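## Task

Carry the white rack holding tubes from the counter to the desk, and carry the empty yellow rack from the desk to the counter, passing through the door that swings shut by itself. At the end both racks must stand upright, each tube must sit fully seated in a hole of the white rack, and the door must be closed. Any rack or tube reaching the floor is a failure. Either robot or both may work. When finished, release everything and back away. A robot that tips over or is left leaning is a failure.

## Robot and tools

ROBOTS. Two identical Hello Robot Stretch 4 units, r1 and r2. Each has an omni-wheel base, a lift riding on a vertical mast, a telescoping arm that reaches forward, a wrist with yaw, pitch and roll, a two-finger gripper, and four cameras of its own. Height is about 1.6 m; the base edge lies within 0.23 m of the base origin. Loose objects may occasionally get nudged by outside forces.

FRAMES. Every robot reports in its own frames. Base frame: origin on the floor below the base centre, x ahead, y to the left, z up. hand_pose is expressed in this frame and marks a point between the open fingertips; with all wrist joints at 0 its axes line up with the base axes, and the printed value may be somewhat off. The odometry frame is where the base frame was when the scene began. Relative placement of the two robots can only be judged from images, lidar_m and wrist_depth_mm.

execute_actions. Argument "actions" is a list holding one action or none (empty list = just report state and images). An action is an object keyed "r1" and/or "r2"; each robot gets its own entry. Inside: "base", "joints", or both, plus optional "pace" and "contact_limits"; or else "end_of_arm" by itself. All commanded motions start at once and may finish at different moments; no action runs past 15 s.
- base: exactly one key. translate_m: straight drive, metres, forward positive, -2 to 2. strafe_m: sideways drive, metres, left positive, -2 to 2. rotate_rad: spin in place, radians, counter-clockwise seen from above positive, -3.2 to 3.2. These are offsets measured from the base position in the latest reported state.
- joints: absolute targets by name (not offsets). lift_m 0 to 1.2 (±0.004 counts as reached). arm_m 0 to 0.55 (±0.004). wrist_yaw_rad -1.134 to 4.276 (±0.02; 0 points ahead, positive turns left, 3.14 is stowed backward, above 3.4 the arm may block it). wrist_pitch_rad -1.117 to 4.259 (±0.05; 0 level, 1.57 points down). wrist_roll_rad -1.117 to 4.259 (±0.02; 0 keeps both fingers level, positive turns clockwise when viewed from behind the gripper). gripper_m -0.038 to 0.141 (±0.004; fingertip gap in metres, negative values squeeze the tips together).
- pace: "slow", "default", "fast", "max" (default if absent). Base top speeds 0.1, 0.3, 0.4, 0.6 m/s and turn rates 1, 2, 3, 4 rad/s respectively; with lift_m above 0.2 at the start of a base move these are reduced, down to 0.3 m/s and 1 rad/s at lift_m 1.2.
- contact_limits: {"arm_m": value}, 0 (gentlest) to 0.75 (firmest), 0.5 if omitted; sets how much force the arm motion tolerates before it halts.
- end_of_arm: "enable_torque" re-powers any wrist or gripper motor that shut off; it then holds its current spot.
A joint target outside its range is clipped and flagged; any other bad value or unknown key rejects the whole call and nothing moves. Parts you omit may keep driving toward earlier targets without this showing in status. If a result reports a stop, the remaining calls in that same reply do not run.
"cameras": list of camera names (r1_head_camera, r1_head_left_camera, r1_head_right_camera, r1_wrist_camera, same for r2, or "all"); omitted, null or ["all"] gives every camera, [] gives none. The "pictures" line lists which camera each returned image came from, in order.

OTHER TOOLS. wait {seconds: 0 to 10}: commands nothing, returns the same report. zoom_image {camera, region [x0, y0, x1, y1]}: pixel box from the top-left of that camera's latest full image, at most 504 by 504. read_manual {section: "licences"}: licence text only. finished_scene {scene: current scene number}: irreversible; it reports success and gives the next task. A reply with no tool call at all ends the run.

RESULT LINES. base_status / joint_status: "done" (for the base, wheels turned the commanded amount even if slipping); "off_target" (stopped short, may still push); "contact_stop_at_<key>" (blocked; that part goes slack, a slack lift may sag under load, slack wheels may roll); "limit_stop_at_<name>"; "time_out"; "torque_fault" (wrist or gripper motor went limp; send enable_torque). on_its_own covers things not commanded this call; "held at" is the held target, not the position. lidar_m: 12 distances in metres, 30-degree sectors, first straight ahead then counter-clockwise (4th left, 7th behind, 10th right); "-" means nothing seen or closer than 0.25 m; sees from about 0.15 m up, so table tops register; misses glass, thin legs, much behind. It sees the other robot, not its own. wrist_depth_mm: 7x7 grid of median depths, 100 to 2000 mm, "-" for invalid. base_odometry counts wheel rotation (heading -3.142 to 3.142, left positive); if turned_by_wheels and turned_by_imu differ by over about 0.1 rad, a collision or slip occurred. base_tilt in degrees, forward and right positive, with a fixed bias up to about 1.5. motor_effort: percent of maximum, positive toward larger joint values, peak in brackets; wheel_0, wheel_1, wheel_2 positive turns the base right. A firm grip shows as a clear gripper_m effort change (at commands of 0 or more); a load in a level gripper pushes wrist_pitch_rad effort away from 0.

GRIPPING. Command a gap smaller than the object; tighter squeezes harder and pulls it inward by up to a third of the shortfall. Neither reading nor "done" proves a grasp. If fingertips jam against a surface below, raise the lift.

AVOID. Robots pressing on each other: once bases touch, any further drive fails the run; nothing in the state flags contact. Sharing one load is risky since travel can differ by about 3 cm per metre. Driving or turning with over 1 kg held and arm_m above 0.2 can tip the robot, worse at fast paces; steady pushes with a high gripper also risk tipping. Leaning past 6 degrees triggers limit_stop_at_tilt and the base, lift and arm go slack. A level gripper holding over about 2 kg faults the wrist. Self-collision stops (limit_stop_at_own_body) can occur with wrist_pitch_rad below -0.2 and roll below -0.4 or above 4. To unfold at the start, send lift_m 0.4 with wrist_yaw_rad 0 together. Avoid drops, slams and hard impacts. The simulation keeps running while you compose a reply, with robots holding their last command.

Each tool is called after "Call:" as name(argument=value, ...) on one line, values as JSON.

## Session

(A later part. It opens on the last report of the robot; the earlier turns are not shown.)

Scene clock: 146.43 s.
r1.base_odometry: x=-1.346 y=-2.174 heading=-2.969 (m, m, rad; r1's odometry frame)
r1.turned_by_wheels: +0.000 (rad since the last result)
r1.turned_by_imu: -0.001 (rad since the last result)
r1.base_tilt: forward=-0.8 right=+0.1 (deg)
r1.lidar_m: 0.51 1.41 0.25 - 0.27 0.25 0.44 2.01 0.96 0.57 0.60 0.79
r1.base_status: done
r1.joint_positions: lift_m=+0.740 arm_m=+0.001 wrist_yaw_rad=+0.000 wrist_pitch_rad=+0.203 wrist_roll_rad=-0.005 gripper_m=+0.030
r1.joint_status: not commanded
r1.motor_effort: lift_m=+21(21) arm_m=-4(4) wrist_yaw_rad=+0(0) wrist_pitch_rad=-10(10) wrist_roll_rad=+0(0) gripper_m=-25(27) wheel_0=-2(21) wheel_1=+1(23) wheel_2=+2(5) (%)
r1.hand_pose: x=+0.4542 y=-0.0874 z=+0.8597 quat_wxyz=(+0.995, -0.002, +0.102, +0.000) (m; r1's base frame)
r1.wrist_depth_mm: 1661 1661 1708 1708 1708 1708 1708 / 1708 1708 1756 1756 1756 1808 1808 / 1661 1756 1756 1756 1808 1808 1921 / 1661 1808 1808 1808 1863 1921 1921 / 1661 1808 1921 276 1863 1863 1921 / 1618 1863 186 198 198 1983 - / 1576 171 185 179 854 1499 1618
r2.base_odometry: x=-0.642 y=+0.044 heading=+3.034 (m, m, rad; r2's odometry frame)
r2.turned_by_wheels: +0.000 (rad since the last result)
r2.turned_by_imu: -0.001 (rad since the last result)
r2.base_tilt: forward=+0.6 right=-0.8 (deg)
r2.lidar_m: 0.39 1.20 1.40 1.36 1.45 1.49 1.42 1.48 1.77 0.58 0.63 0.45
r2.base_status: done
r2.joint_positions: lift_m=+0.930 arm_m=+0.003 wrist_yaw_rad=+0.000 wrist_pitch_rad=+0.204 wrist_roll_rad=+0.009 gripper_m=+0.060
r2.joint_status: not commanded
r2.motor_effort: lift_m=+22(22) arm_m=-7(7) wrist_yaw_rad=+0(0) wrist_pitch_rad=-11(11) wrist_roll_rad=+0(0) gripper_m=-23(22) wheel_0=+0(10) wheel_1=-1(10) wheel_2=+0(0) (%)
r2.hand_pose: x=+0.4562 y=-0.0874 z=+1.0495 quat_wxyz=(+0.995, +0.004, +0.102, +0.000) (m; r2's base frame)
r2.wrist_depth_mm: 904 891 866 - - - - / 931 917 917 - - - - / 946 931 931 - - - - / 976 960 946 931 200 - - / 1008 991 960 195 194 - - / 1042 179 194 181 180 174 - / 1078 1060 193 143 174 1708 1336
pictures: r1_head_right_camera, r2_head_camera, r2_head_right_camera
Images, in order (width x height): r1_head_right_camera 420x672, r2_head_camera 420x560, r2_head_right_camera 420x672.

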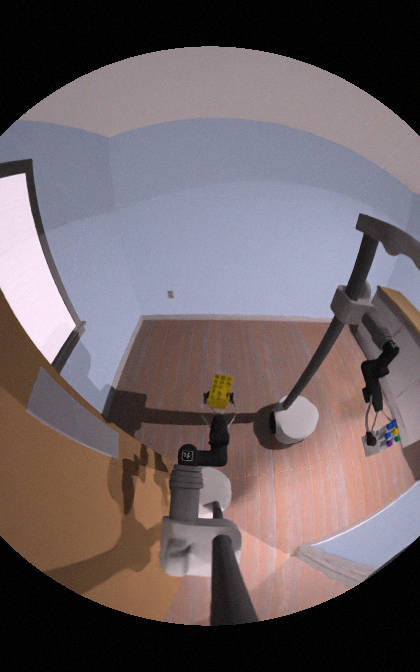

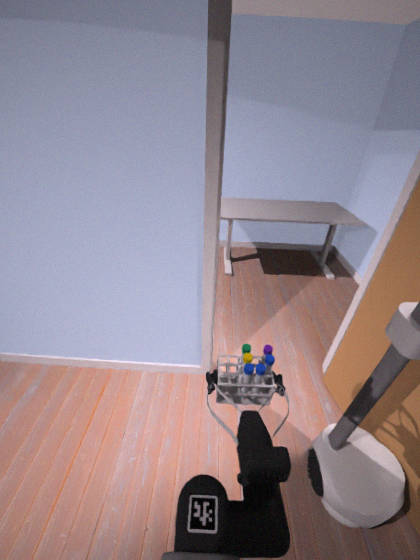

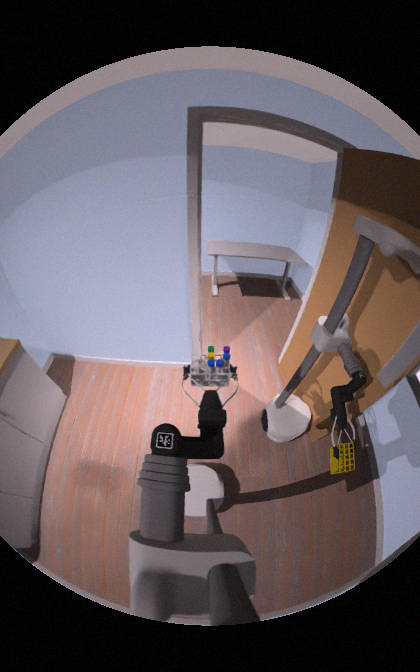

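Call:
execute_actions(actions=[{"r1":{"base":{"translate_m":0.12},"pace":"slow"},"r2":{"base":{"strafe_m":-0.15},"pace":"slow"}}], cameras=[])

Call:
execute_actions(actions=[{"r2":{"base":{"translate_m":0.7}}}], cameras=["r1_head_right_camera","r2_head_right_camera","r2_head_camera"])

Scene clock: 154.37 s.
r1.base_odometry: x=-1.464 y=-2.194 heading=-2.969 (m, m, rad; r1's odometry frame)
r1.turned_by_wheels: +0.000 (rad since the last result)
r1.turned_by_imu: -0.002 (rad since the last result)
r1.base_tilt: forward=-0.8 right=+0.1 (deg)
r1.lidar_m: 0.52 1.43 0.25 - 0.25 0.25 0.46 1.08 1.05 0.41 0.48 0.56
r1.base_status: done
r1.joint_positions: lift_m=+0.740 arm_m=+0.001 wrist_yaw_rad=+0.000 wrist_pitch_rad=+0.203 wrist_roll_rad=-0.005 gripper_m=+0.030
r1.joint_status: not commanded
r1.motor_effort: lift_m=+21(21) arm_m=-4(4) wrist_yaw_rad=+0(0) wrist_pitch_rad=-11(10) wrist_roll_rad=+0(0) gripper_m=-26(27) wheel_0=+2(4) wheel_1=+4(5) wheel_2=-2(4) (%)
r1.hand_pose: x=+0.4542 y=-0.0874 z=+0.8597 quat_wxyz=(+0.995, -0.002, +0.102, +0.000) (m; r1's base frame)
r1.wrist_depth_mm: 1537 1537 1618 1618 1576 1618 1618 / 1576 1618 1618 1618 1661 1661 1708 / 1618 1661 1661 1661 1708 1661 1708 / 1661 1661 1708 1708 1756 1756 1756 / 1661 1708 1708 274 1808 1708 1808 / 1661 1756 185 197 198 1863 1808 / 1537 171 184 179 854 1537 1661
r2.base_odometry: x=-0.625 y=+0.193 heading=+3.034 (m, m, rad; r2's odometry frame)
r2.turned_by_wheels: +0.000 (rad since the last result)
r2.turned_by_imu: -0.001 (rad since the last result)
r2.base_tilt: forward=+0.6 right=-0.9 (deg)
r2.lidar_m: 0.42 1.21 1.58 1.50 1.60 1.49 1.43 1.50 1.59 0.42 0.49 0.47
r2.base_status: done
r2.joint_positions: lift_m=+0.930 arm_m=+0.003 wrist_yaw_rad=+0.000 wrist_pitch_rad=+0.204 wrist_roll_rad=+0.009 gripper_m=+0.060
r2.joint_status: not commanded
r2.motor_effort: lift_m=+21(22) arm_m=-7(7) wrist_yaw_rad=+1(0) wrist_pitch_rad=-10(11) wrist_roll_rad=+1(1) gripper_m=-22(23) wheel_0=+2(5) wheel_1=-3(9) wheel_2=+0(1) (%)
r2.hand_pose: x=+0.4562 y=-0.0874 z=+1.0495 quat_wxyz=(+0.995, +0.004, +0.102, +0.000) (m; r2's base frame)
r2.wrist_depth_mm: 904 904 878 - - - - / 931 904 904 - - - - / 946 931 917 - - - 917 / 991 960 946 - 200 - 866 / 1008 991 976 195 195 - 878 / 1042 179 195 181 180 174 878 / 1060 1042 193 143 174 1708 842
pictures: none
No camera images: the call's "cameras" was empty. Leave "cameras" out to get every camera's image.

Scene clock: 158.20 s.
r1.base_odometry: x=-1.464 y=-2.194 heading=-2.969 (m, m, rad; r1's odometry frame)
r1.turned_by_wheels: +0.000 (rad since the last result)
r1.turned_by_imu: -0.001 (rad since the last result)
r1.base_tilt: forward=-0.7 right=+0.2 (deg)
r1.lidar_m: 0.52 1.44 0.25 - 0.26 0.25 0.48 0.72 0.44 0.44 2.19 1.98
r1.base_status: not commanded
r1.joint_positions: lift_m=+0.740 arm_m=+0.001 wrist_yaw_rad=+0.000 wrist_pitch_rad=+0.203 wrist_roll_rad=-0.005 gripper_m=+0.030
r1.joint_status: not commanded
r1.motor_effort: lift_m=+20(20) arm_m=-4(4) wrist_yaw_rad=+0(0) wrist_pitch_rad=-11(11) wrist_roll_rad=+0(0) gripper_m=-25(25) wheel_0=+2(2) wheel_1=+4(4) wheel_2=-3(3) (%)
r1.hand_pose: x=+0.4542 y=-0.0874 z=+0.8597 quat_wxyz=(+0.995, -0.002, +0.102, +0.000) (m; r1's base frame)
r1.wrist_depth_mm: 1576 1576 1576 1576 1576 1618 1618 / 1576 1618 1618 1661 1661 1661 1708 / 1618 1661 1618 1661 1708 1708 1708 / 1618 1708 1708 1708 1756 1756 1756 / 1708 1708 1756 276 1756 1756 1808 / 1661 1756 186 197 198 1808 1863 / 1537 171 185 179 854 1537 1618
r2.base_odometry: x=-1.321 y=+0.269 heading=+3.034 (m, m, rad; r2's odometry frame)
r2.turned_by_wheels: +0.000 (rad since the last result)
r2.turned_by_imu: -0.002 (rad since the last result)
r2.base_tilt: forward=+0.6 right=-0.8 (deg)
r2.lidar_m: 0.40 0.46 0.68 1.52 1.57 2.21 2.10 0.67 0.43 0.46 0.73 0.46
r2.base_status: done
r2.joint_positions: lift_m=+0.930 arm_m=+0.003 wrist_yaw_rad=+0.000 wrist_pitch_rad=+0.204 wrist_roll_rad=+0.009 gripper_m=+0.060
r2.joint_status: not commanded
r2.motor_effort: lift_m=+21(21) arm_m=-7(7) wrist_yaw_rad=+1(1) wrist_pitch_rad=-10(11) wrist_roll_rad=+1(1) gripper_m=-22(23) wheel_0=+1(5) wheel_1=+1(9) wheel_2=+0(11) (%)
r2.hand_pose: x=+0.4561 y=-0.0874 z=+1.0495 quat_wxyz=(+0.995, +0.004, +0.102, +0.000) (m; r2's base frame)
r2.wrist_depth_mm: 270 - - - - - - / 274 - - - - - - / 285 - - - - - - / 289 - - - 201 - - / 289 - - 195 194 - 1983 / 286 179 195 182 180 175 - / 285 1042 193 144 174 1708 1708
pictures: r1_head_right_camera, r2_head_camera, r2_head_right_camera
Images, in order (width x height): r1_head_right_camera 420x672, r2_head_camera 420x560, r2_head_right_camera 420x672.

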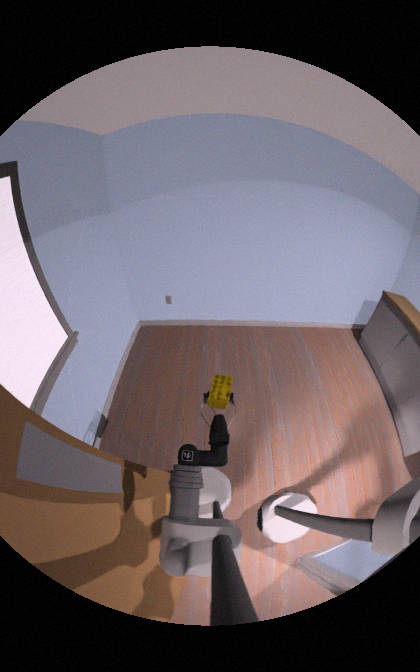

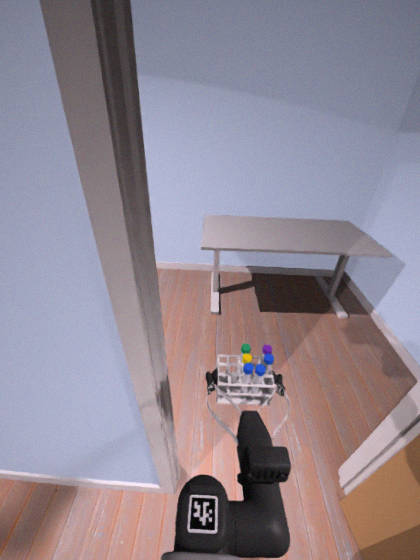

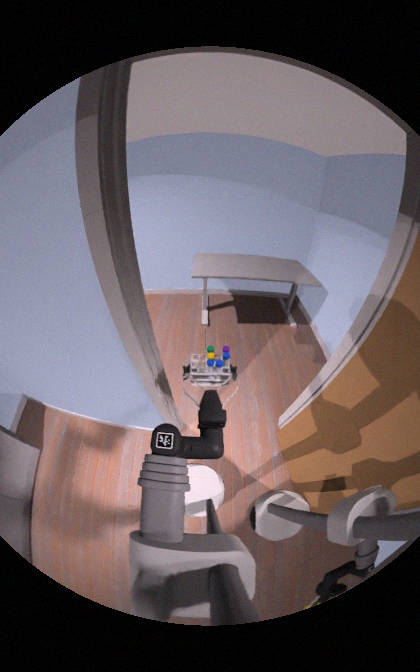

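Call:
execute_actions(actions=[{"r2":{"base":{"rotate_rad":-0.4},"pace":"slow"}}], cameras=[])

Call:
execute_actions(actions=[{"r2":{"base":{"translate_m":0.55}}}], cameras=[])

Call:
execute_actions(actions=[{"r2":{"base":{"rotate_rad":0.38},"pace":"slow"}}], cameras=["r2_head_right_camera","r2_head_camera"])

Scene clock: 165.33 s.
r1.base_odometry: x=-1.464 y=-2.194 heading=-2.969 (m, m, rad; r1's odometry frame)
r1.turned_by_wheels: +0.000 (rad since the last result)
r1.turned_by_imu: -0.002 (rad since the last result)
r1.base_tilt: forward=-0.8 right=+0.2 (deg)
r1.lidar_m: 0.53 1.41 0.25 - 0.25 0.25 0.44 0.57 0.45 0.46 2.23 1.97
r1.base_status: not commanded
r1.joint_positions: lift_m=+0.740 arm_m=+0.001 wrist_yaw_rad=+0.000 wrist_pitch_rad=+0.203 wrist_roll_rad=-0.005 gripper_m=+0.030
r1.joint_status: not commanded
r1.motor_effort: lift_m=+20(21) arm_m=-4(4) wrist_yaw_rad=+0(0) wrist_pitch_rad=-11(11) wrist_roll_rad=+0(0) gripper_m=-25(26) wheel_0=+2(2) wheel_1=+4(4) wheel_2=-3(3) (%)
r1.hand_pose: x=+0.4542 y=-0.0874 z=+0.8597 quat_wxyz=(+0.995, -0.002, +0.102, +0.000) (m; r1's base frame)
r1.wrist_depth_mm: 1537 1576 1576 1618 1618 1661 1618 / 1576 1661 1618 1661 1618 1661 1708 / 1661 1618 1618 1661 1661 1661 1708 / 1618 1661 1708 1708 1708 1756 1756 / 1618 1708 1756 274 1808 1808 1756 / 1618 1808 185 197 198 1808 1863 / 1576 171 185 179 854 1537 1618
r2.base_odometry: x=-1.321 y=+0.269 heading=+2.634 (m, m, rad; r2's odometry frame)
r2.turned_by_wheels: -0.400 (rad since the last result)
r2.turned_by_imu: -0.397 (rad since the last result)
r2.base_tilt: forward=+0.6 right=-0.9 (deg)
r2.lidar_m: 0.39 0.46 0.48 0.77 1.51 1.68 2.15 2.13 0.54 0.42 0.52 0.48
r2.base_status: done
r2.joint_positions: lift_m=+0.930 arm_m=+0.003 wrist_yaw_rad=+0.000 wrist_pitch_rad=+0.204 wrist_roll_rad=+0.009 gripper_m=+0.060
r2.joint_status: not commanded
r2.motor_effort: lift_m=+22(21) arm_m=-7(7) wrist_yaw_rad=+0(1) wrist_pitch_rad=-10(10) wrist_roll_rad=+1(1) gripper_m=-24(22) wheel_0=+2(4) wheel_1=+1(4) wheel_2=+1(7) (%)
r2.hand_pose: x=+0.4561 y=-0.0874 z=+1.0495 quat_wxyz=(+0.995, +0.004, +0.102, +0.000) (m; r2's base frame)
r2.wrist_depth_mm: 1921 - - - - 1618 1336 / 1921 - - - - 1661 946 / - - - - - 1708 554 / - - - - 200 1756 554 / - - - 195 194 1756 549 / - 179 194 181 180 174 530 / 1756 1756 193 143 173 1661 530
pictures: none
No camera images: the call's "cameras" was empty. Leave "cameras" out to get every camera's image.

Scene clock: 168.63 s.
r1.base_odometry: x=-1.464 y=-2.194 heading=-2.969 (m, m, rad; r1's odometry frame)
r1.turned_by_wheels: +0.000 (rad since the last result)
r1.turned_by_imu: -0.001 (rad since the last result)
r1.base_tilt: forward=-0.8 right=+0.2 (deg)
r1.lidar_m: 0.50 1.41 0.25 - 0.25 0.25 0.48 0.65 1.04 2.14 2.24 1.98
r1.base_status: not commanded
r1.joint_positions: lift_m=+0.740 arm_m=+0.001 wrist_yaw_rad=+0.000 wrist_pitch_rad=+0.203 wrist_roll_rad=-0.005 gripper_m=+0.030
r1.joint_status: not commanded
r1.motor_effort: lift_m=+21(21) arm_m=-4(4) wrist_yaw_rad=+0(0) wrist_pitch_rad=-10(12) wrist_roll_rad=+0(0) gripper_m=-27(25) wheel_0=+2(2) wheel_1=+4(5) wheel_2=-3(3) (%)
r1.hand_pose: x=+0.4542 y=-0.0874 z=+0.8597 quat_wxyz=(+0.995, -0.002, +0.102, +0.000) (m; r1's base frame)
r1.wrist_depth_mm: 1537 1576 1618 1576 1576 1576 1661 / 1576 1576 1618 1618 1708 1618 1708 / 1618 1618 1661 1708 1661 1708 1756 / 1708 1708 1708 1708 1756 1756 1708 / 1618 1756 1708 276 1756 1756 1808 / 1618 1756 185 198 198 1863 1863 / 1576 171 184 179 854 1499 1576
r2.base_odometry: x=-1.802 y=+0.536 heading=+2.634 (m, m, rad; r2's odometry frame)
r2.turned_by_wheels: +0.000 (rad since the last result)
r2.turned_by_imu: -0.002 (rad since the last result)
r2.base_tilt: forward=+0.6 right=-0.9 (deg)
r2.lidar_m: 0.42 1.24 2.26 0.32 0.30 1.89 2.67 0.65 0.65 0.46 0.46 0.45
r2.base_status: done
r2.joint_positions: lift_m=+0.930 arm_m=+0.003 wrist_yaw_rad=+0.000 wrist_pitch_rad=+0.204 wrist_roll_rad=+0.009 gripper_m=+0.060
r2.joint_status: not commanded
r2.motor_effort: lift_m=+22(22) arm_m=-6(6) wrist_yaw_rad=+0(0) wrist_pitch_rad=-11(11) wrist_roll_rad=+1(1) gripper_m=-24(24) wheel_0=+0(6) wheel_1=+0(5) wheel_2=-1(8) (%)
r2.hand_pose: x=+0.4561 y=-0.0874 z=+1.0495 quat_wxyz=(+0.995, +0.004, +0.102, +0.000) (m; r2's base frame)
r2.wrist_depth_mm: 1537 1618 1708 1863 - 1397 1138 / 1499 1618 1756 1921 - 1397 1138 / 1576 1708 1756 - - 1430 1138 / 1576 1708 1808 1983 200 1499 1182 / 1397 1281 1281 195 194 1464 1160 / 1661 179 195 182 180 174 1160 / 1708 1618 193 144 174 1430 1138
pictures: none
No camera images: the call's "cameras" was empty. Leave "cameras" out to get every camera's image.

Scene clock: 170.13 s.
r1.base_odometry: x=-1.464 y=-2.194 heading=-2.969 (m, m, rad; r1's odometry frame)
r1.turned_by_wheels: +0.000 (rad since the last result)
r1.turned_by_imu: +0.000 (rad since the last result)
r1.base_tilt: forward=-0.7 right=+0.2 (deg)
r1.lidar_m: 0.50 1.41 0.25 - 0.25 0.26 0.47 0.64 1.03 2.13 2.23 1.98
r1.base_status: not commanded
r1.joint_positions: lift_m=+0.740 arm_m=+0.001 wrist_yaw_rad=+0.000 wrist_pitch_rad=+0.203 wrist_roll_rad=-0.005 gripper_m=+0.030
r1.joint_status: not commanded
r1.motor_effort: lift_m=+21(21) arm_m=-4(4) wrist_yaw_rad=+0(0) wrist_pitch_rad=-11(10) wrist_roll_rad=+0(1) gripper_m=-27(26) wheel_0=+2(2) wheel_1=+4(5) wheel_2=-3(3) (%)
r1.hand_pose: x=+0.4542 y=-0.0874 z=+0.8597 quat_wxyz=(+0.995, -0.002, +0.102, +0.000) (m; r1's base frame)
r1.wrist_depth_mm: 1499 1576 1618 1618 1618 1618 1618 / 1576 1576 1618 1661 1618 1708 1661 / 1618 1618 1661 1661 1708 1708 1756 / 1661 1661 1708 1756 1756 1756 1756 / 1661 1708 1756 276 1756 1756 1863 / 1618 1808 185 198 198 1808 1863 / 1537 171 184 179 854 1537 1576
r2.base_odometry: x=-1.802 y=+0.536 heading=+3.014 (m, m, rad; r2's odometry frame)
r2.turned_by_wheels: +0.379 (rad since the last result)
r2.turned_by_imu: +0.375 (rad since the last result)
r2.base_tilt: forward=+0.6 right=-0.8 (deg)
r2.lidar_m: 0.40 2.16 2.49 0.31 1.82 2.46 1.19 0.63 0.49 0.47 1.41 0.46
r2.base_status: done
r2.joint_positions: lift_m=+0.930 arm_m=+0.003 wrist_yaw_rad=+0.000 wrist_pitch_rad=+0.204 wrist_roll_rad=+0.009 gripper_m=+0.060
r2.joint_status: not commanded
r2.motor_effort: lift_m=+22(21) arm_m=-7(7) wrist_yaw_rad=+2(0) wrist_pitch_rad=-10(10) wrist_roll_rad=+0(1) gripper_m=-24(24) wheel_0=-2(4) wheel_1=-3(6) wheel_2=-2(6) (%)
r2.hand_pose: x=+0.4561 y=-0.0874 z=+1.0495 quat_wxyz=(+0.995, +0.004, +0.102, +0.000) (m; r2's base frame)
r2.wrist_depth_mm: 1756 1708 1756 1708 1708 1661 1661 / 1808 1808 1756 1756 1708 1708 1661 / 1863 1808 1808 1808 1756 1756 1708 / 1921 1863 1863 1863 199 1756 1756 / - 1921 1397 195 194 1281 1255 / - 179 195 182 180 174 1576 / 1756 1708 194 144 174 1661 1618
pictures: r2_head_camera, r2_head_right_camera
Images, in order (width x height): r2_head_camera 420x560, r2_head_right_camera 420x672.

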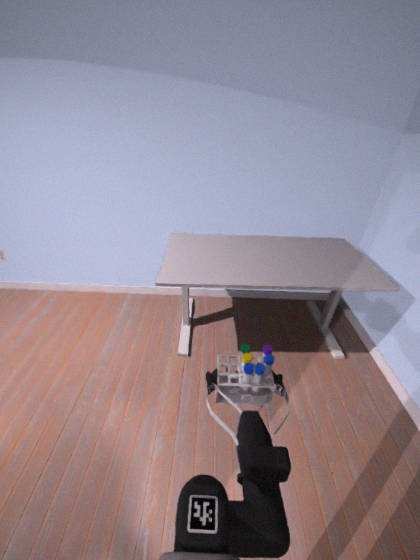

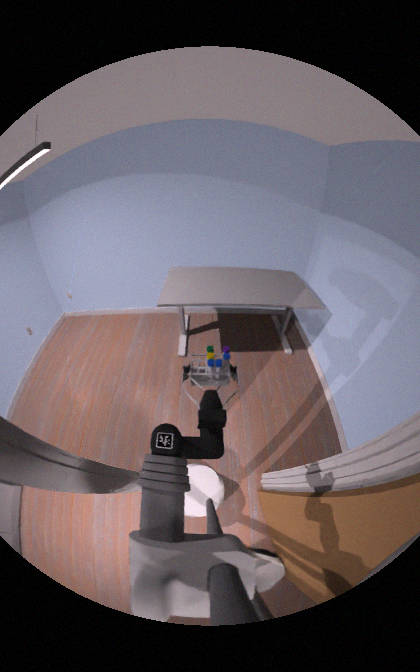

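Call:
execute_actions(actions=[{"r2":{"base":{"translate_m":0.95},"joints":{"lift_m":0.75}}}], cameras=[])

Call:
execute_actions(actions=[{"r1":{"base":{"strafe_m":-1.5},"joints":{"lift_m":0.93}},"r2":{"base":{"strafe_m":-0.2},"joints":{"arm_m":0.2},"pace":"slow"}}], cameras=[])

Call:
execute_actions(actions=[{"r1":{"base":{"rotate_rad":-1.5},"pace":"slow"},"r2":{"joints":{"lift_m":0.68},"pace":"slow"}}])

Scene clock: 181.47 s.
r1.base_odometry: x=-1.464 y=-2.194 heading=-2.969 (m, m, rad; r1's odometry frame)
r1.turned_by_wheels: +0.000 (rad since the last result)
r1.turned_by_imu: -0.002 (rad since the last result)
r1.base_tilt: forward=-0.7 right=+0.2 (deg)
r1.lidar_m: 0.50 1.43 0.25 - 0.25 0.25 0.48 1.05 1.03 2.13 2.24 1.97
r1.base_status: not commanded
r1.joint_positions: lift_m=+0.740 arm_m=+0.001 wrist_yaw_rad=+0.000 wrist_pitch_rad=+0.203 wrist_roll_rad=-0.005 gripper_m=+0.030
r1.joint_status: not commanded
r1.motor_effort: lift_m=+20(21) arm_m=-4(4) wrist_yaw_rad=+0(0) wrist_pitch_rad=-11(11) wrist_roll_rad=+0(0) gripper_m=-25(24) wheel_0=+2(3) wheel_1=+4(4) wheel_2=-3(3) (%)
r1.hand_pose: x=+0.4542 y=-0.0874 z=+0.8597 quat_wxyz=(+0.995, -0.002, +0.102, +0.000) (m; r1's base frame)
r1.wrist_depth_mm: 1537 1576 1537 1618 1618 1661 1618 / 1576 1576 1618 1661 1618 1661 1661 / 1618 1661 1661 1708 1708 1708 1708 / 1661 1708 1661 1708 1756 1708 1756 / 1708 1708 1708 276 1808 1808 1808 / 1661 1756 186 197 198 1863 1808 / 1537 171 185 179 866 1537 1576
r2.base_odometry: x=-2.744 y=+0.657 heading=+3.014 (m, m, rad; r2's odometry frame)
r2.turned_by_wheels: +0.000 (rad since the last result)
r2.turned_by_imu: -0.003 (rad since the last result)
r2.base_tilt: forward=+0.6 right=-0.9 (deg)
r2.lidar_m: 0.31 0.34 0.49 2.37 1.20 0.88 1.53 0.97 1.20 1.33 0.52 0.33
r2.base_status: done
r2.joint_positions: lift_m=+0.750 arm_m=+0.003 wrist_yaw_rad=+0.000 wrist_pitch_rad=+0.204 wrist_roll_rad=+0.009 gripper_m=+0.060
r2.joint_status: all done
r2.motor_effort: lift_m=+14(20) arm_m=-6(7) wrist_yaw_rad=+0(2) wrist_pitch_rad=-11(10) wrist_roll_rad=+1(0) gripper_m=-23(23) wheel_0=+1(6) wheel_1=+2(7) wheel_2=+0(9) (%)
r2.hand_pose: x=+0.4561 y=-0.0874 z=+0.8701 quat_wxyz=(+0.995, +0.004, +0.102, +0.000) (m; r2's base frame)
r2.wrist_depth_mm: 878 878 866 854 854 854 831 / 904 891 891 878 866 854 854 / 931 917 904 904 891 891 878 / 960 946 931 917 202 904 904 / 976 759 750 195 195 750 732 / 496 179 195 182 180 174 496 / 389 377 193 144 174 375 368
pictures: none
No camera images: the call's "cameras" was empty. Leave "cameras" out to get every camera's image.

Scene clock: 187.80 s.
r1.base_odometry: x=-1.722 y=-0.716 heading=-2.969 (m, m, rad; r1's odometry frame)
r1.turned_by_wheels: +0.000 (rad since the last result)
r1.turned_by_imu: -0.003 (rad since the last result)
r1.base_tilt: forward=-0.7 right=+0.2 (deg)
r1.lidar_m: 0.52 2.00 2.55 2.43 1.02 0.73 0.68 0.72 0.65 0.62 0.66 0.89
r1.base_status: done
r1.joint_positions: lift_m=+0.930 arm_m=+0.001 wrist_yaw_rad=+0.000 wrist_pitch_rad=+0.203 wrist_roll_rad=-0.005 gripper_m=+0.030
r1.joint_status: all done
r1.motor_effort: lift_m=+23(25) arm_m=-4(4) wrist_yaw_rad=+1(1) wrist_pitch_rad=-11(11) wrist_roll_rad=+1(0) gripper_m=-24(26) wheel_0=+1(8) wheel_1=+2(10) wheel_2=+0(1) (%)
r1.hand_pose: x=+0.4542 y=-0.0874 z=+1.0495 quat_wxyz=(+0.995, -0.002, +0.102, +0.000) (m; r1's base frame)
r1.wrist_depth_mm: 1576 1618 1618 1661 1661 1661 1618 / 1618 1618 1661 1708 1661 1708 1618 / 1661 1661 1661 1708 1708 1708 1661 / 1708 1708 1708 1708 1756 1756 1499 / 1756 1808 1756 274 1808 1160 842 / 1808 1756 186 197 198 1182 820 / 1808 171 185 179 1008 960 809
r2.base_odometry: x=-2.719 y=+0.855 heading=+3.014 (m, m, rad; r2's odometry frame)
r2.turned_by_wheels: +0.000 (rad since the last result)
r2.turned_by_imu: -0.001 (rad since the last result)
r2.base_tilt: forward=+0.5 right=-1.0 (deg)
r2.lidar_m: 0.34 0.34 0.47 2.59 1.23 0.94 0.88 0.86 1.18 1.12 0.51 0.36
r2.base_status: done
r2.joint_positions: lift_m=+0.750 arm_m=+0.199 wrist_yaw_rad=+0.000 wrist_pitch_rad=+0.204 wrist_roll_rad=+0.009 gripper_m=+0.060
r2.joint_status: all done
r2.motor_effort: lift_m=+13(13) arm_m=+7(3) wrist_yaw_rad=+0(0) wrist_pitch_rad=-11(10) wrist_roll_rad=+1(1) gripper_m=-24(22) wheel_0=+3(7) wheel_1=-2(5) wheel_2=+0(2) (%)
r2.hand_pose: x=+0.6522 y=-0.0874 z=+0.8701 quat_wxyz=(+0.995, +0.004, +0.102, +0.000) (m; r2's base frame)
r2.wrist_depth_mm: 691 691 683 676 676 668 661 / 715 715 715 699 699 683 683 / 741 732 732 707 715 707 699 / 759 750 741 723 200 723 715 / 768 759 759 195 194 732 723 / 496 179 195 181 180 174 488 / 384 373 193 143 173 373 366
pictures: none
No camera images: the call's "cameras" was empty. Leave "cameras" out to get every camera's image.

Scene clock: 190.57 s.
r1.base_odometry: x=-1.722 y=-0.716 heading=+1.815 (m, m, rad; r1's odometry frame)
r1.turned_by_wheels: -1.500 (rad since the last result)
r1.turned_by_imu: -1.522 (rad since the last result)
r1.base_tilt: forward=-0.7 right=+0.2 (deg)
r1.lidar_m: 0.51 0.66 0.95 1.91 2.01 2.52 2.47 0.94 0.72 0.68 0.74 0.67
r1.base_status: done
r1.joint_positions: lift_m=+0.930 arm_m=+0.001 wrist_yaw_rad=+0.000 wrist_pitch_rad=+0.203 wrist_roll_rad=-0.005 gripper_m=+0.030
r1.joint_status: not commanded
r1.motor_effort: lift_m=+23(24) arm_m=-4(4) wrist_yaw_rad=+0(0) wrist_pitch_rad=-10(11) wrist_roll_rad=+0(0) gripper_m=-24(26) wheel_0=+1(6) wheel_1=+2(4) wheel_2=+1(5) (%)
r1.hand_pose: x=+0.4542 y=-0.0874 z=+1.0495 quat_wxyz=(+0.995, -0.002, +0.102, +0.000) (m; r1's base frame)
r1.wrist_depth_mm: 1008 1025 1008 1008 991 991 960 / 1042 1042 1042 1025 1008 1008 946 / 1078 1060 1060 1060 1042 1042 946 / 1098 1078 1078 1078 1060 1060 976 / 831 831 831 274 1078 1078 976 / 544 549 185 197 198 1098 960 / 445 171 185 179 306 1138 991
r2.base_odometry: x=-2.719 y=+0.855 heading=+3.014 (m, m, rad; r2's odometry frame)
r2.turned_by_wheels: +0.000 (rad since the last result)
r2.turned_by_imu: -0.001 (rad since the last result)
r2.base_tilt: forward=+0.6 right=-1.0 (deg)
r2.lidar_m: 0.30 0.35 0.47 2.58 1.22 0.95 0.89 0.89 1.17 1.11 0.52 0.36
r2.base_status: not commanded
r2.joint_positions: lift_m=+0.680 arm_m=+0.199 wrist_yaw_rad=+0.000 wrist_pitch_rad=+0.204 wrist_roll_rad=+0.009 gripper_m=+0.060
r2.joint_status: all done
r2.motor_effort: lift_m=+13(14) arm_m=+7(7) wrist_yaw_rad=+0(1) wrist_pitch_rad=-11(11) wrist_roll_rad=+1(1) gripper_m=-23(22) wheel_0=+2(3) wheel_1=-2(2) wheel_2=-1(0) (%)
r2.hand_pose: x=+0.6522 y=-0.0874 z=+0.8002 quat_wxyz=(+0.995, +0.004, +0.102, +0.000) (m; r2's base frame)
r2.wrist_depth_mm: 699 699 691 676 676 668 654 / 723 707 707 699 683 691 676 / 741 732 732 723 707 699 699 / 759 759 741 723 200 723 715 / 525 530 535 195 194 525 521 / 351 179 195 181 180 174 351 / 276 267 193 144 173 266 251
pictures: r1_head_camera, r1_head_left_camera, r1_head_right_camera, r1_wrist_camera, r2_head_camera, r2_head_left_camera, r2_head_right_camera, r2_wrist_camera
Images, in order (width x height): r1_head_camera 420x560, r1_head_left_camera 420x672, r1_head_right_camera 420x672, r1_wrist_camera 616x392, r2_head_camera 420x560, r2_head_left_camera 420x672, r2_head_right_camera 420x672, r2_wrist_camera 616x392.

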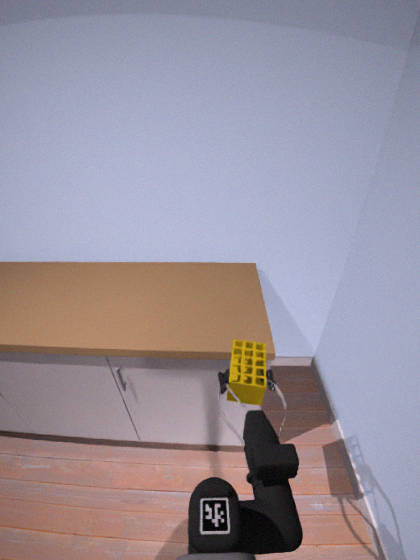

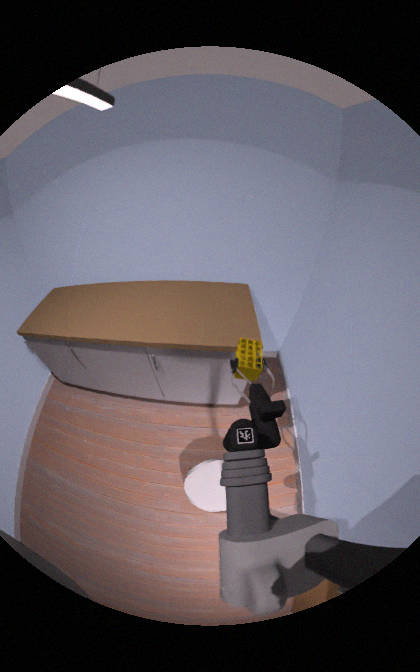

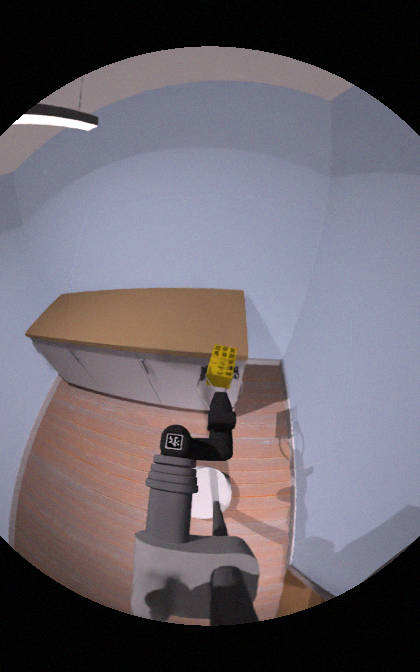

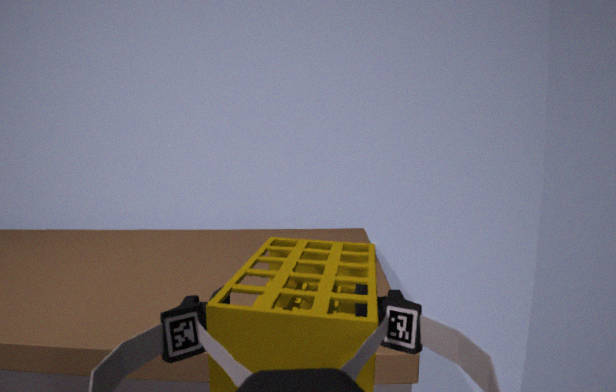

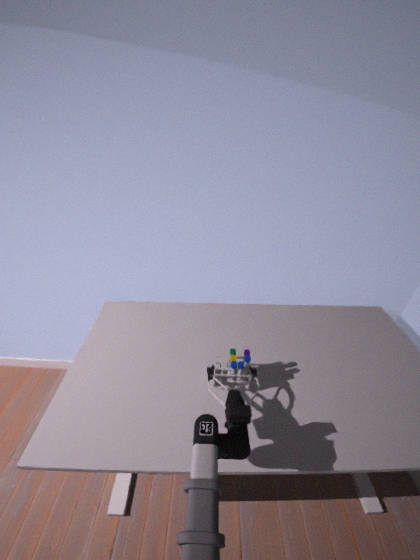

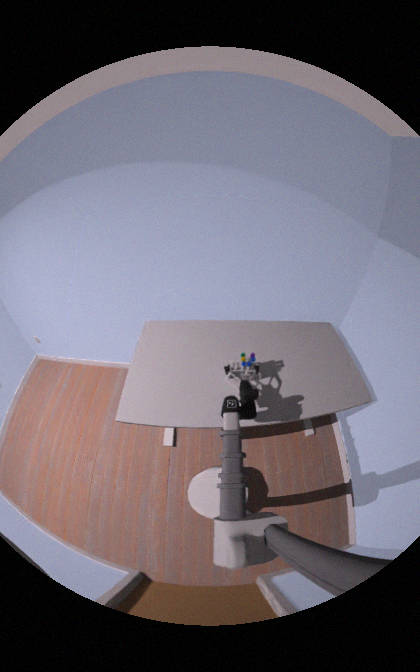

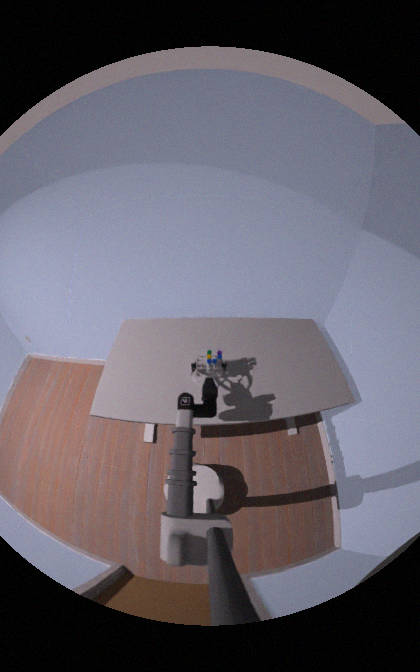

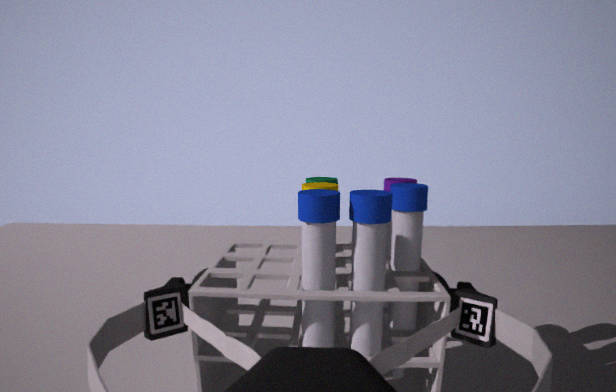

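Call:
execute_actions(actions=[{"r1":{"base":{"strafe_m":0.3},"joints":{"arm_m":0.4}},"r2":{"joints":{"lift_m":0.661},"pace":"slow"}}], cameras=[])

Call:
execute_actions(actions=[{"r1":{"joints":{"lift_m":0.85},"pace":"slow"},"r2":{"joints":{"gripper_m":0.14}}}], cameras=["r1_wrist_camera","r2_wrist_camera","r1_head_camera"])

Scene clock: 196.17 s.
r1.base_odometry: x=-2.013 y=-0.789 heading=+1.815 (m, m, rad; r1's odometry frame)
r1.turned_by_wheels: +0.000 (rad since the last result)
r1.turned_by_imu: -0.001 (rad since the last result)
r1.base_tilt: forward=-0.7 right=+0.1 (deg)
r1.lidar_m: 0.64 0.69 0.99 1.61 1.71 2.44 2.46 1.34 1.01 0.98 1.05 0.67
r1.base_status: done
r1.joint_positions: lift_m=+0.930 arm_m=+0.399 wrist_yaw_rad=+0.000 wrist_pitch_rad=+0.203 wrist_roll_rad=-0.005 gripper_m=+0.030
r1.joint_status: all done
r1.motor_effort: lift_m=+23(23) arm_m=+6(6) wrist_yaw_rad=+0(1) wrist_pitch_rad=-9(12) wrist_roll_rad=+0(0) gripper_m=-26(28) wheel_0=+0(9) wheel_1=+1(8) wheel_2=+0(3) (%)
r1.hand_pose: x=+0.8524 y=-0.0874 z=+1.0496 quat_wxyz=(+0.995, -0.002, +0.101, +0.000) (m; r1's base frame)
r1.wrist_depth_mm: 640 634 634 634 627 627 615 / 661 647 654 640 640 640 634 / 676 668 668 661 654 647 647 / 691 691 676 668 668 661 661 / 715 699 691 273 683 683 683 / 544 544 185 196 198 521 508 / 410 171 185 179 285 370 392
r2.base_odometry: x=-2.719 y=+0.855 heading=+3.014 (m, m, rad; r2's odometry frame)
r2.turned_by_wheels: +0.000 (rad since the last result)
r2.turned_by_imu: -0.001 (rad since the last result)
r2.base_tilt: forward=+0.6 right=-0.8 (deg)
r2.lidar_m: 0.33 0.34 0.47 2.58 1.23 0.96 0.89 0.87 1.19 1.11 0.52 0.35
r2.base_status: not commanded
r2.joint_positions: lift_m=+0.661 arm_m=+0.199 wrist_yaw_rad=+0.000 wrist_pitch_rad=+0.204 wrist_roll_rad=+0.009 gripper_m=+0.060
r2.joint_status: all done
r2.motor_effort: lift_m=+13(12) arm_m=+7(7) wrist_yaw_rad=+0(1) wrist_pitch_rad=-10(11) wrist_roll_rad=+1(0) gripper_m=-23(24) wheel_0=+3(3) wheel_1=-2(2) wheel_2=+0(0) (%)
r2.hand_pose: x=+0.6522 y=-0.0874 z=+0.7812 quat_wxyz=(+0.995, +0.004, +0.102, +0.000) (m; r2's base frame)
r2.wrist_depth_mm: 707 691 699 676 676 668 661 / 715 707 707 699 683 676 676 / 750 723 723 715 699 707 699 / 768 750 741 732 200 723 707 / 466 477 477 195 194 473 469 / 314 179 195 182 180 174 315 / 246 238 193 143 174 237 224
pictures: none
No camera images: the call's "cameras" was empty. Leave "cameras" out to get every camera's image.

Scene clock: 197.97 s.
r1.base_odometry: x=-2.013 y=-0.789 heading=+1.815 (m, m, rad; r1's odometry frame)
r1.turned_by_wheels: +0.000 (rad since the last result)
r1.turned_by_imu: +0.000 (rad since the last result)
r1.base_tilt: forward=-0.6 right=+0.1 (deg)
r1.lidar_m: 0.63 0.69 1.00 1.61 1.70 2.41 2.45 1.36 1.02 0.98 1.03 0.65
r1.base_status: not commanded
r1.joint_positions: lift_m=+0.850 arm_m=+0.399 wrist_yaw_rad=+0.000 wrist_pitch_rad=+0.203 wrist_roll_rad=-0.005 gripper_m=+0.030
r1.joint_status: all done
r1.motor_effort: lift_m=+13(21) arm_m=+6(6) wrist_yaw_rad=+0(1) wrist_pitch_rad=-9(10) wrist_roll_rad=+0(0) gripper_m=-24(26) wheel_0=+0(0) wheel_1=+1(1) wheel_2=+0(0) (%)
r1.hand_pose: x=+0.8524 y=-0.0874 z=+0.9704 quat_wxyz=(+0.995, -0.002, +0.101, +0.000) (m; r1's base frame)
r1.wrist_depth_mm: 640 640 640 634 627 627 615 / 654 654 654 640 640 634 634 / 676 668 661 661 654 654 640 / 683 683 676 676 676 668 668 / 554 554 549 276 530 517 508 / 357 364 186 197 198 349 342 / 273 171 185 178 221 247 263
r2.base_odometry: x=-2.719 y=+0.855 heading=+3.014 (m, m, rad; r2's odometry frame)
r2.turned_by_wheels: +0.000 (rad since the last result)
r2.turned_by_imu: +0.000 (rad since the last result)
r2.base_tilt: forward=+0.6 right=-0.9 (deg)
r2.lidar_m: 0.31 0.35 0.47 2.58 1.24 0.94 0.90 0.88 1.19 1.11 0.50 0.36
r2.base_status: not commanded
r2.joint_positions: lift_m=+0.661 arm_m=+0.199 wrist_yaw_rad=+0.000 wrist_pitch_rad=+0.203 wrist_roll_rad=+0.009 gripper_m=+0.140
r2.joint_status: all done
r2.motor_effort: lift_m=+13(13) arm_m=+7(7) wrist_yaw_rad=+2(1) wrist_pitch_rad=-8(10) wrist_roll_rad=+1(1) gripper_m=+1(22) wheel_0=+3(3) wheel_1=-3(3) wheel_2=+0(0) (%)
r2.hand_pose: x=+0.6522 y=-0.0874 z=+0.7814 quat_wxyz=(+0.995, +0.004, +0.101, +0.000) (m; r2's base frame)
r2.wrist_depth_mm: 699 691 691 691 676 668 661 / 715 707 699 699 691 676 676 / 741 732 723 707 707 707 699 / 750 750 732 723 246 707 707 / 469 480 480 216 220 477 469 / 315 301 195 203 198 207 319 / 247 240 240 118 206 242 243
pictures: r1_head_camera, r1_wrist_camera, r2_wrist_camera
Images, in order (width x height): r1_head_camera 420x560, r1_wrist_camera 616x392, r2_wrist_camera 616x392.

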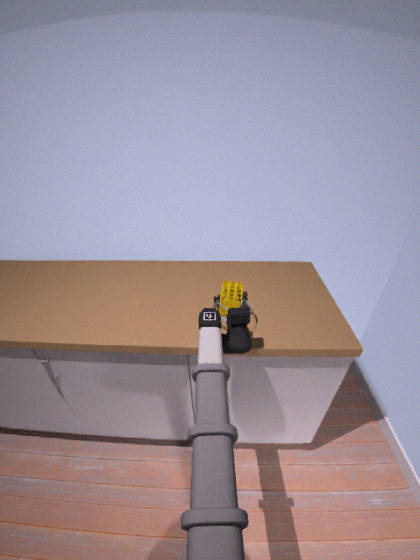

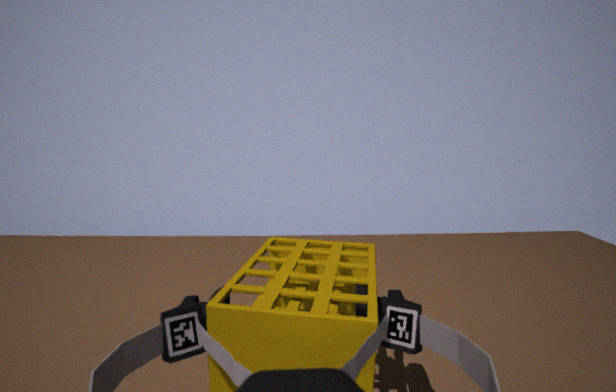

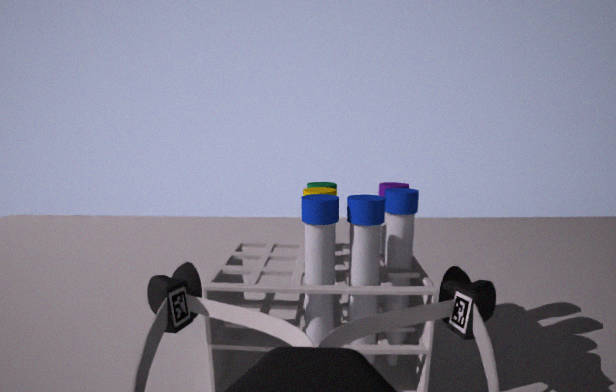

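Call:
execute_actions(actions=[{"r1":{"joints":{"gripper_m":0.14}},"r2":{"joints":{"arm_m":0.01},"base":{"translate_m":-0.15}}}], cameras=[])

Call:
execute_actions(actions=[{"r1":{"joints":{"arm_m":0.0}}}])

Scene clock: 202.57 s.
r1.base_odometry: x=-2.013 y=-0.789 heading=+1.815 (m, m, rad; r1's odometry frame)
r1.turned_by_wheels: +0.000 (rad since the last result)
r1.turned_by_imu: -0.001 (rad since the last result)
r1.base_tilt: forward=-0.7 right=+0.2 (deg)
r1.lidar_m: 0.65 0.70 0.99 1.61 1.71 2.43 2.44 1.37 1.01 0.99 1.08 0.65
r1.base_status: not commanded
r1.joint_positions: lift_m=+0.850 arm_m=+0.399 wrist_yaw_rad=+0.000 wrist_pitch_rad=+0.203 wrist_roll_rad=-0.005 gripper_m=+0.140
r1.joint_status: all done
r1.motor_effort: lift_m=+13(14) arm_m=+6(6) wrist_yaw_rad=+0(1) wrist_pitch_rad=-11(10) wrist_roll_rad=+0(0) gripper_m=-1(27) wheel_0=+0(0) wheel_1=+1(1) wheel_2=+0(0) (%)
r1.hand_pose: x=+0.8524 y=-0.0874 z=+0.9704 quat_wxyz=(+0.995, -0.002, +0.101, +0.000) (m; r1's base frame)
r1.wrist_depth_mm: 640 640 640 634 627 627 621 / 654 654 647 640 634 634 634 / 676 668 668 654 654 654 640 / 683 691 683 676 668 661 654 / 549 549 544 310 484 512 508 / 359 364 204 196 203 347 343 / 273 267 208 155 237 260 262
r2.base_odometry: x=-2.570 y=+0.836 heading=+3.014 (m, m, rad; r2's odometry frame)
r2.turned_by_wheels: +0.000 (rad since the last result)
r2.turned_by_imu: -0.001 (rad since the last result)
r2.base_tilt: forward=+0.6 right=-0.9 (deg)
r2.lidar_m: 0.47 0.49 0.66 2.57 1.02 0.77 0.74 0.75 0.99 1.13 0.75 0.53
r2.base_status: done
r2.joint_positions: lift_m=+0.661 arm_m=+0.011 wrist_yaw_rad=+0.000 wrist_pitch_rad=+0.203 wrist_roll_rad=+0.009 gripper_m=+0.140
r2.joint_status: all done
r2.motor_effort: lift_m=+13(13) arm_m=-6(8) wrist_yaw_rad=+1(1) wrist_pitch_rad=-7(7) wrist_roll_rad=+0(1) gripper_m=+0(0) wheel_0=-2(6) wheel_1=-1(2) wheel_2=+1(10) (%)
r2.hand_pose: x=+0.4647 y=-0.0875 z=+0.7815 quat_wxyz=(+0.995, +0.004, +0.101, -0.001) (m; r2's base frame)
r2.wrist_depth_mm: 1008 1025 1008 991 976 960 976 / 1042 1025 1025 1008 1008 1008 960 / 1098 1060 1042 1042 1025 1008 1008 / 1098 931 917 603 917 931 917 / 480 488 484 492 488 484 477 / 320 306 291 330 330 207 320 / 279 277 274 119 273 272 271
pictures: none
No camera images: the call's "cameras" was empty. Leave "cameras" out to get every camera's image.

Scene clock: 204.87 s.
r1.base_odometry: x=-2.013 y=-0.789 heading=+1.815 (m, m, rad; r1's odometry frame)
r1.turned_by_wheels: +0.000 (rad since the last result)
r1.turned_by_imu: -0.001 (rad since the last result)
r1.base_tilt: forward=-0.7 right=+0.2 (deg)
r1.lidar_m: 0.50 0.68 0.99 1.61 1.65 2.42 2.44 1.40 1.01 0.99 1.07 0.55
r1.base_status: not commanded
r1.joint_positions: lift_m=+0.850 arm_m=+0.001 wrist_yaw_rad=+0.000 wrist_pitch_rad=+0.204 wrist_roll_rad=-0.005 gripper_m=+0.140
r1.joint_status: all done
r1.motor_effort: lift_m=+13(13) arm_m=-6(4) wrist_yaw_rad=+0(1) wrist_pitch_rad=-11(11) wrist_roll_rad=+0(0) gripper_m=-1(2) wheel_0=+0(0) wheel_1=+1(1) wheel_2=+0(0) (%)
r1.hand_pose: x=+0.4545 y=-0.0874 z=+0.9703 quat_wxyz=(+0.995, -0.002, +0.102, +0.000) (m; r1's base frame)
r1.wrist_depth_mm: 1042 1025 1025 1025 1008 991 1008 / 1060 1060 1042 1042 1025 1042 1008 / 1078 1078 1078 1078 1042 1060 1042 / 1098 1078 1098 1078 1060 1078 1060 / 559 559 554 314 488 525 512 / 452 442 204 196 202 427 427 / 488 477 208 155 236 462 455
r2.base_odometry: x=-2.570 y=+0.836 heading=+3.014 (m, m, rad; r2's odometry frame)
r2.turned_by_wheels: +0.000 (rad since the last result)
r2.turned_by_imu: +0.000 (rad since the last result)
r2.base_tilt: forward=+0.4 right=-1.0 (deg)
r2.lidar_m: 0.48 0.50 0.69 2.55 0.99 0.78 0.75 0.75 0.97 1.13 0.72 0.51
r2.base_status: not commanded
r2.joint_positions: lift_m=+0.661 arm_m=+0.011 wrist_yaw_rad=+0.000 wrist_pitch_rad=+0.203 wrist_roll_rad=+0.009 gripper_m=+0.140
r2.joint_status: not commanded
r2.motor_effort: lift_m=+13(13) arm_m=-7(7) wrist_yaw_rad=+0(1) wrist_pitch_rad=-7(8) wrist_roll_rad=+1(0) gripper_m=+0(1) wheel_0=-2(2) wheel_1=-1(1) wheel_2=+1(1) (%)
r2.hand_pose: x=+0.4647 y=-0.0875 z=+0.7815 quat_wxyz=(+0.995, +0.004, +0.101, -0.001) (m; r2's base frame)
r2.wrist_depth_mm: 1008 1008 1008 991 976 976 960 / 1042 1042 1025 1025 1025 991 991 / 1078 1042 1060 1025 1025 1025 1008 / 1098 931 931 603 931 917 917 / 480 484 484 492 492 484 477 / 320 304 290 330 330 207 320 / 279 276 276 119 273 271 271
pictures: r1_head_camera, r1_head_left_camera, r1_head_right_camera, r1_wrist_camera, r2_head_camera, r2_head_left_camera, r2_head_right_camera, r2_wrist_camera
Images, in order (width x height): r1_head_camera 420x560, r1_head_left_camera 420x672, r1_head_right_camera 420x672, r1_wrist_camera 616x392, r2_head_camera 420x560, r2_head_left_camera 420x672, r2_head_right_camera 420x672, r2_wrist_camera 616x392.

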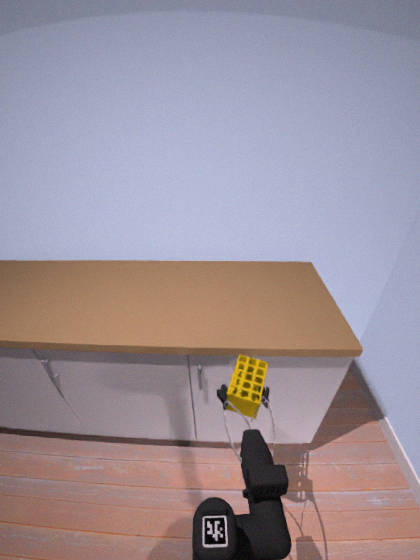

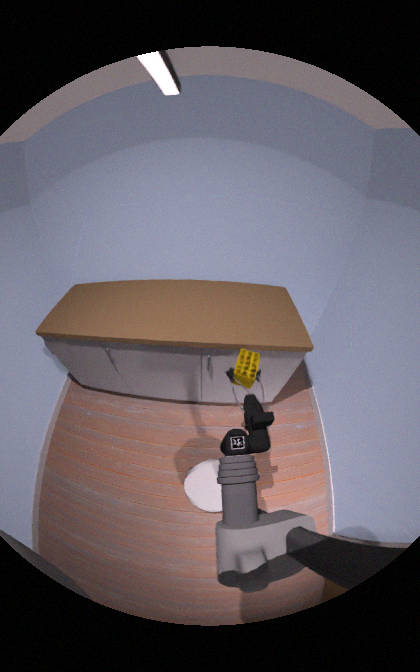

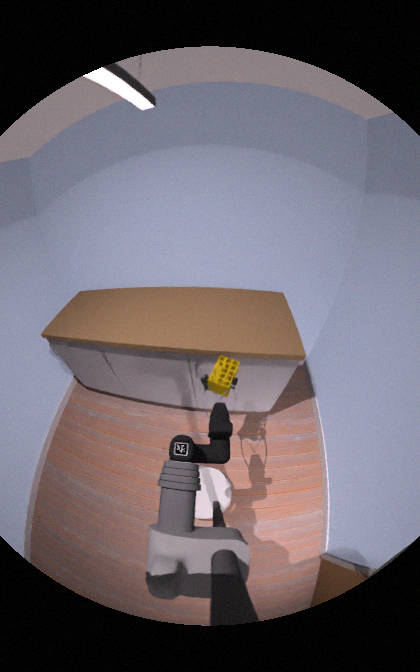

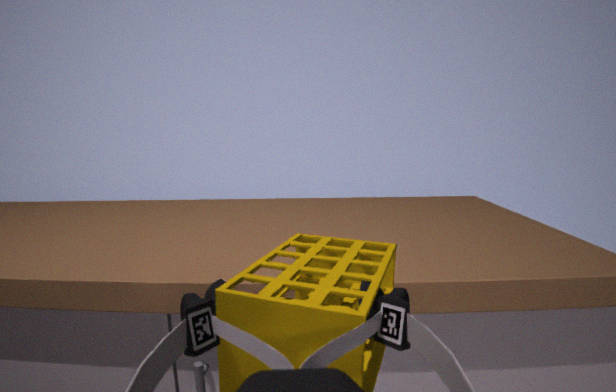

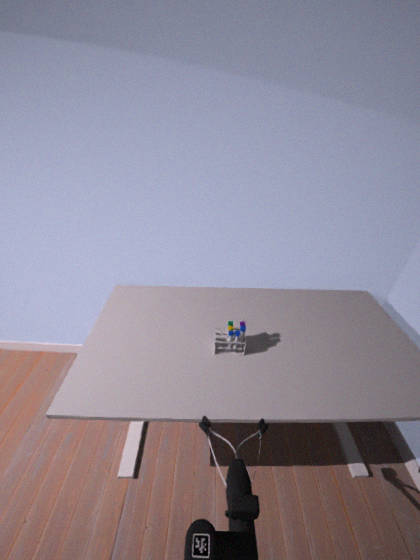

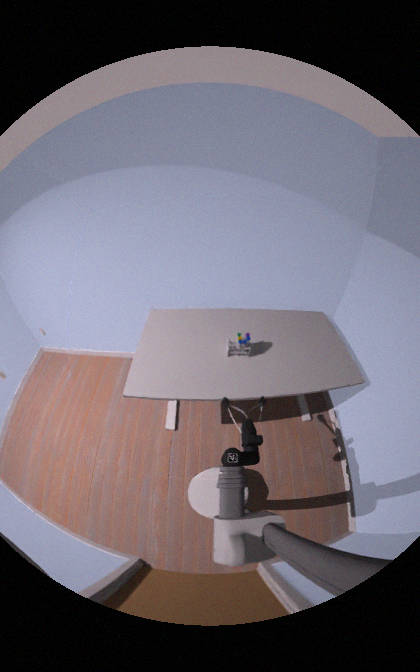

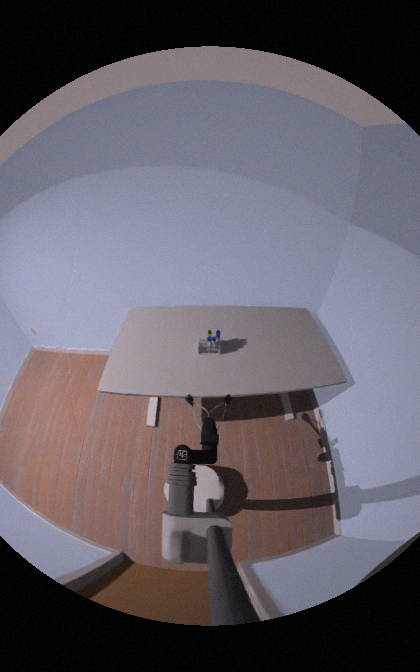

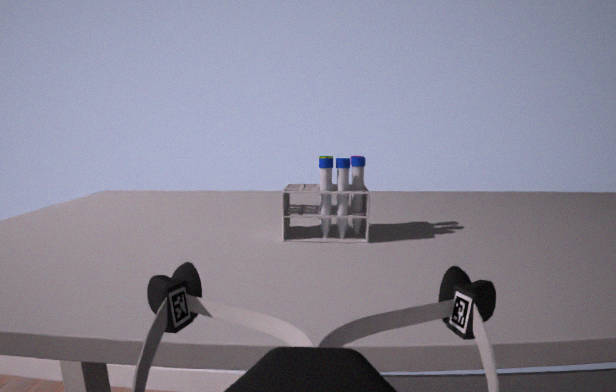

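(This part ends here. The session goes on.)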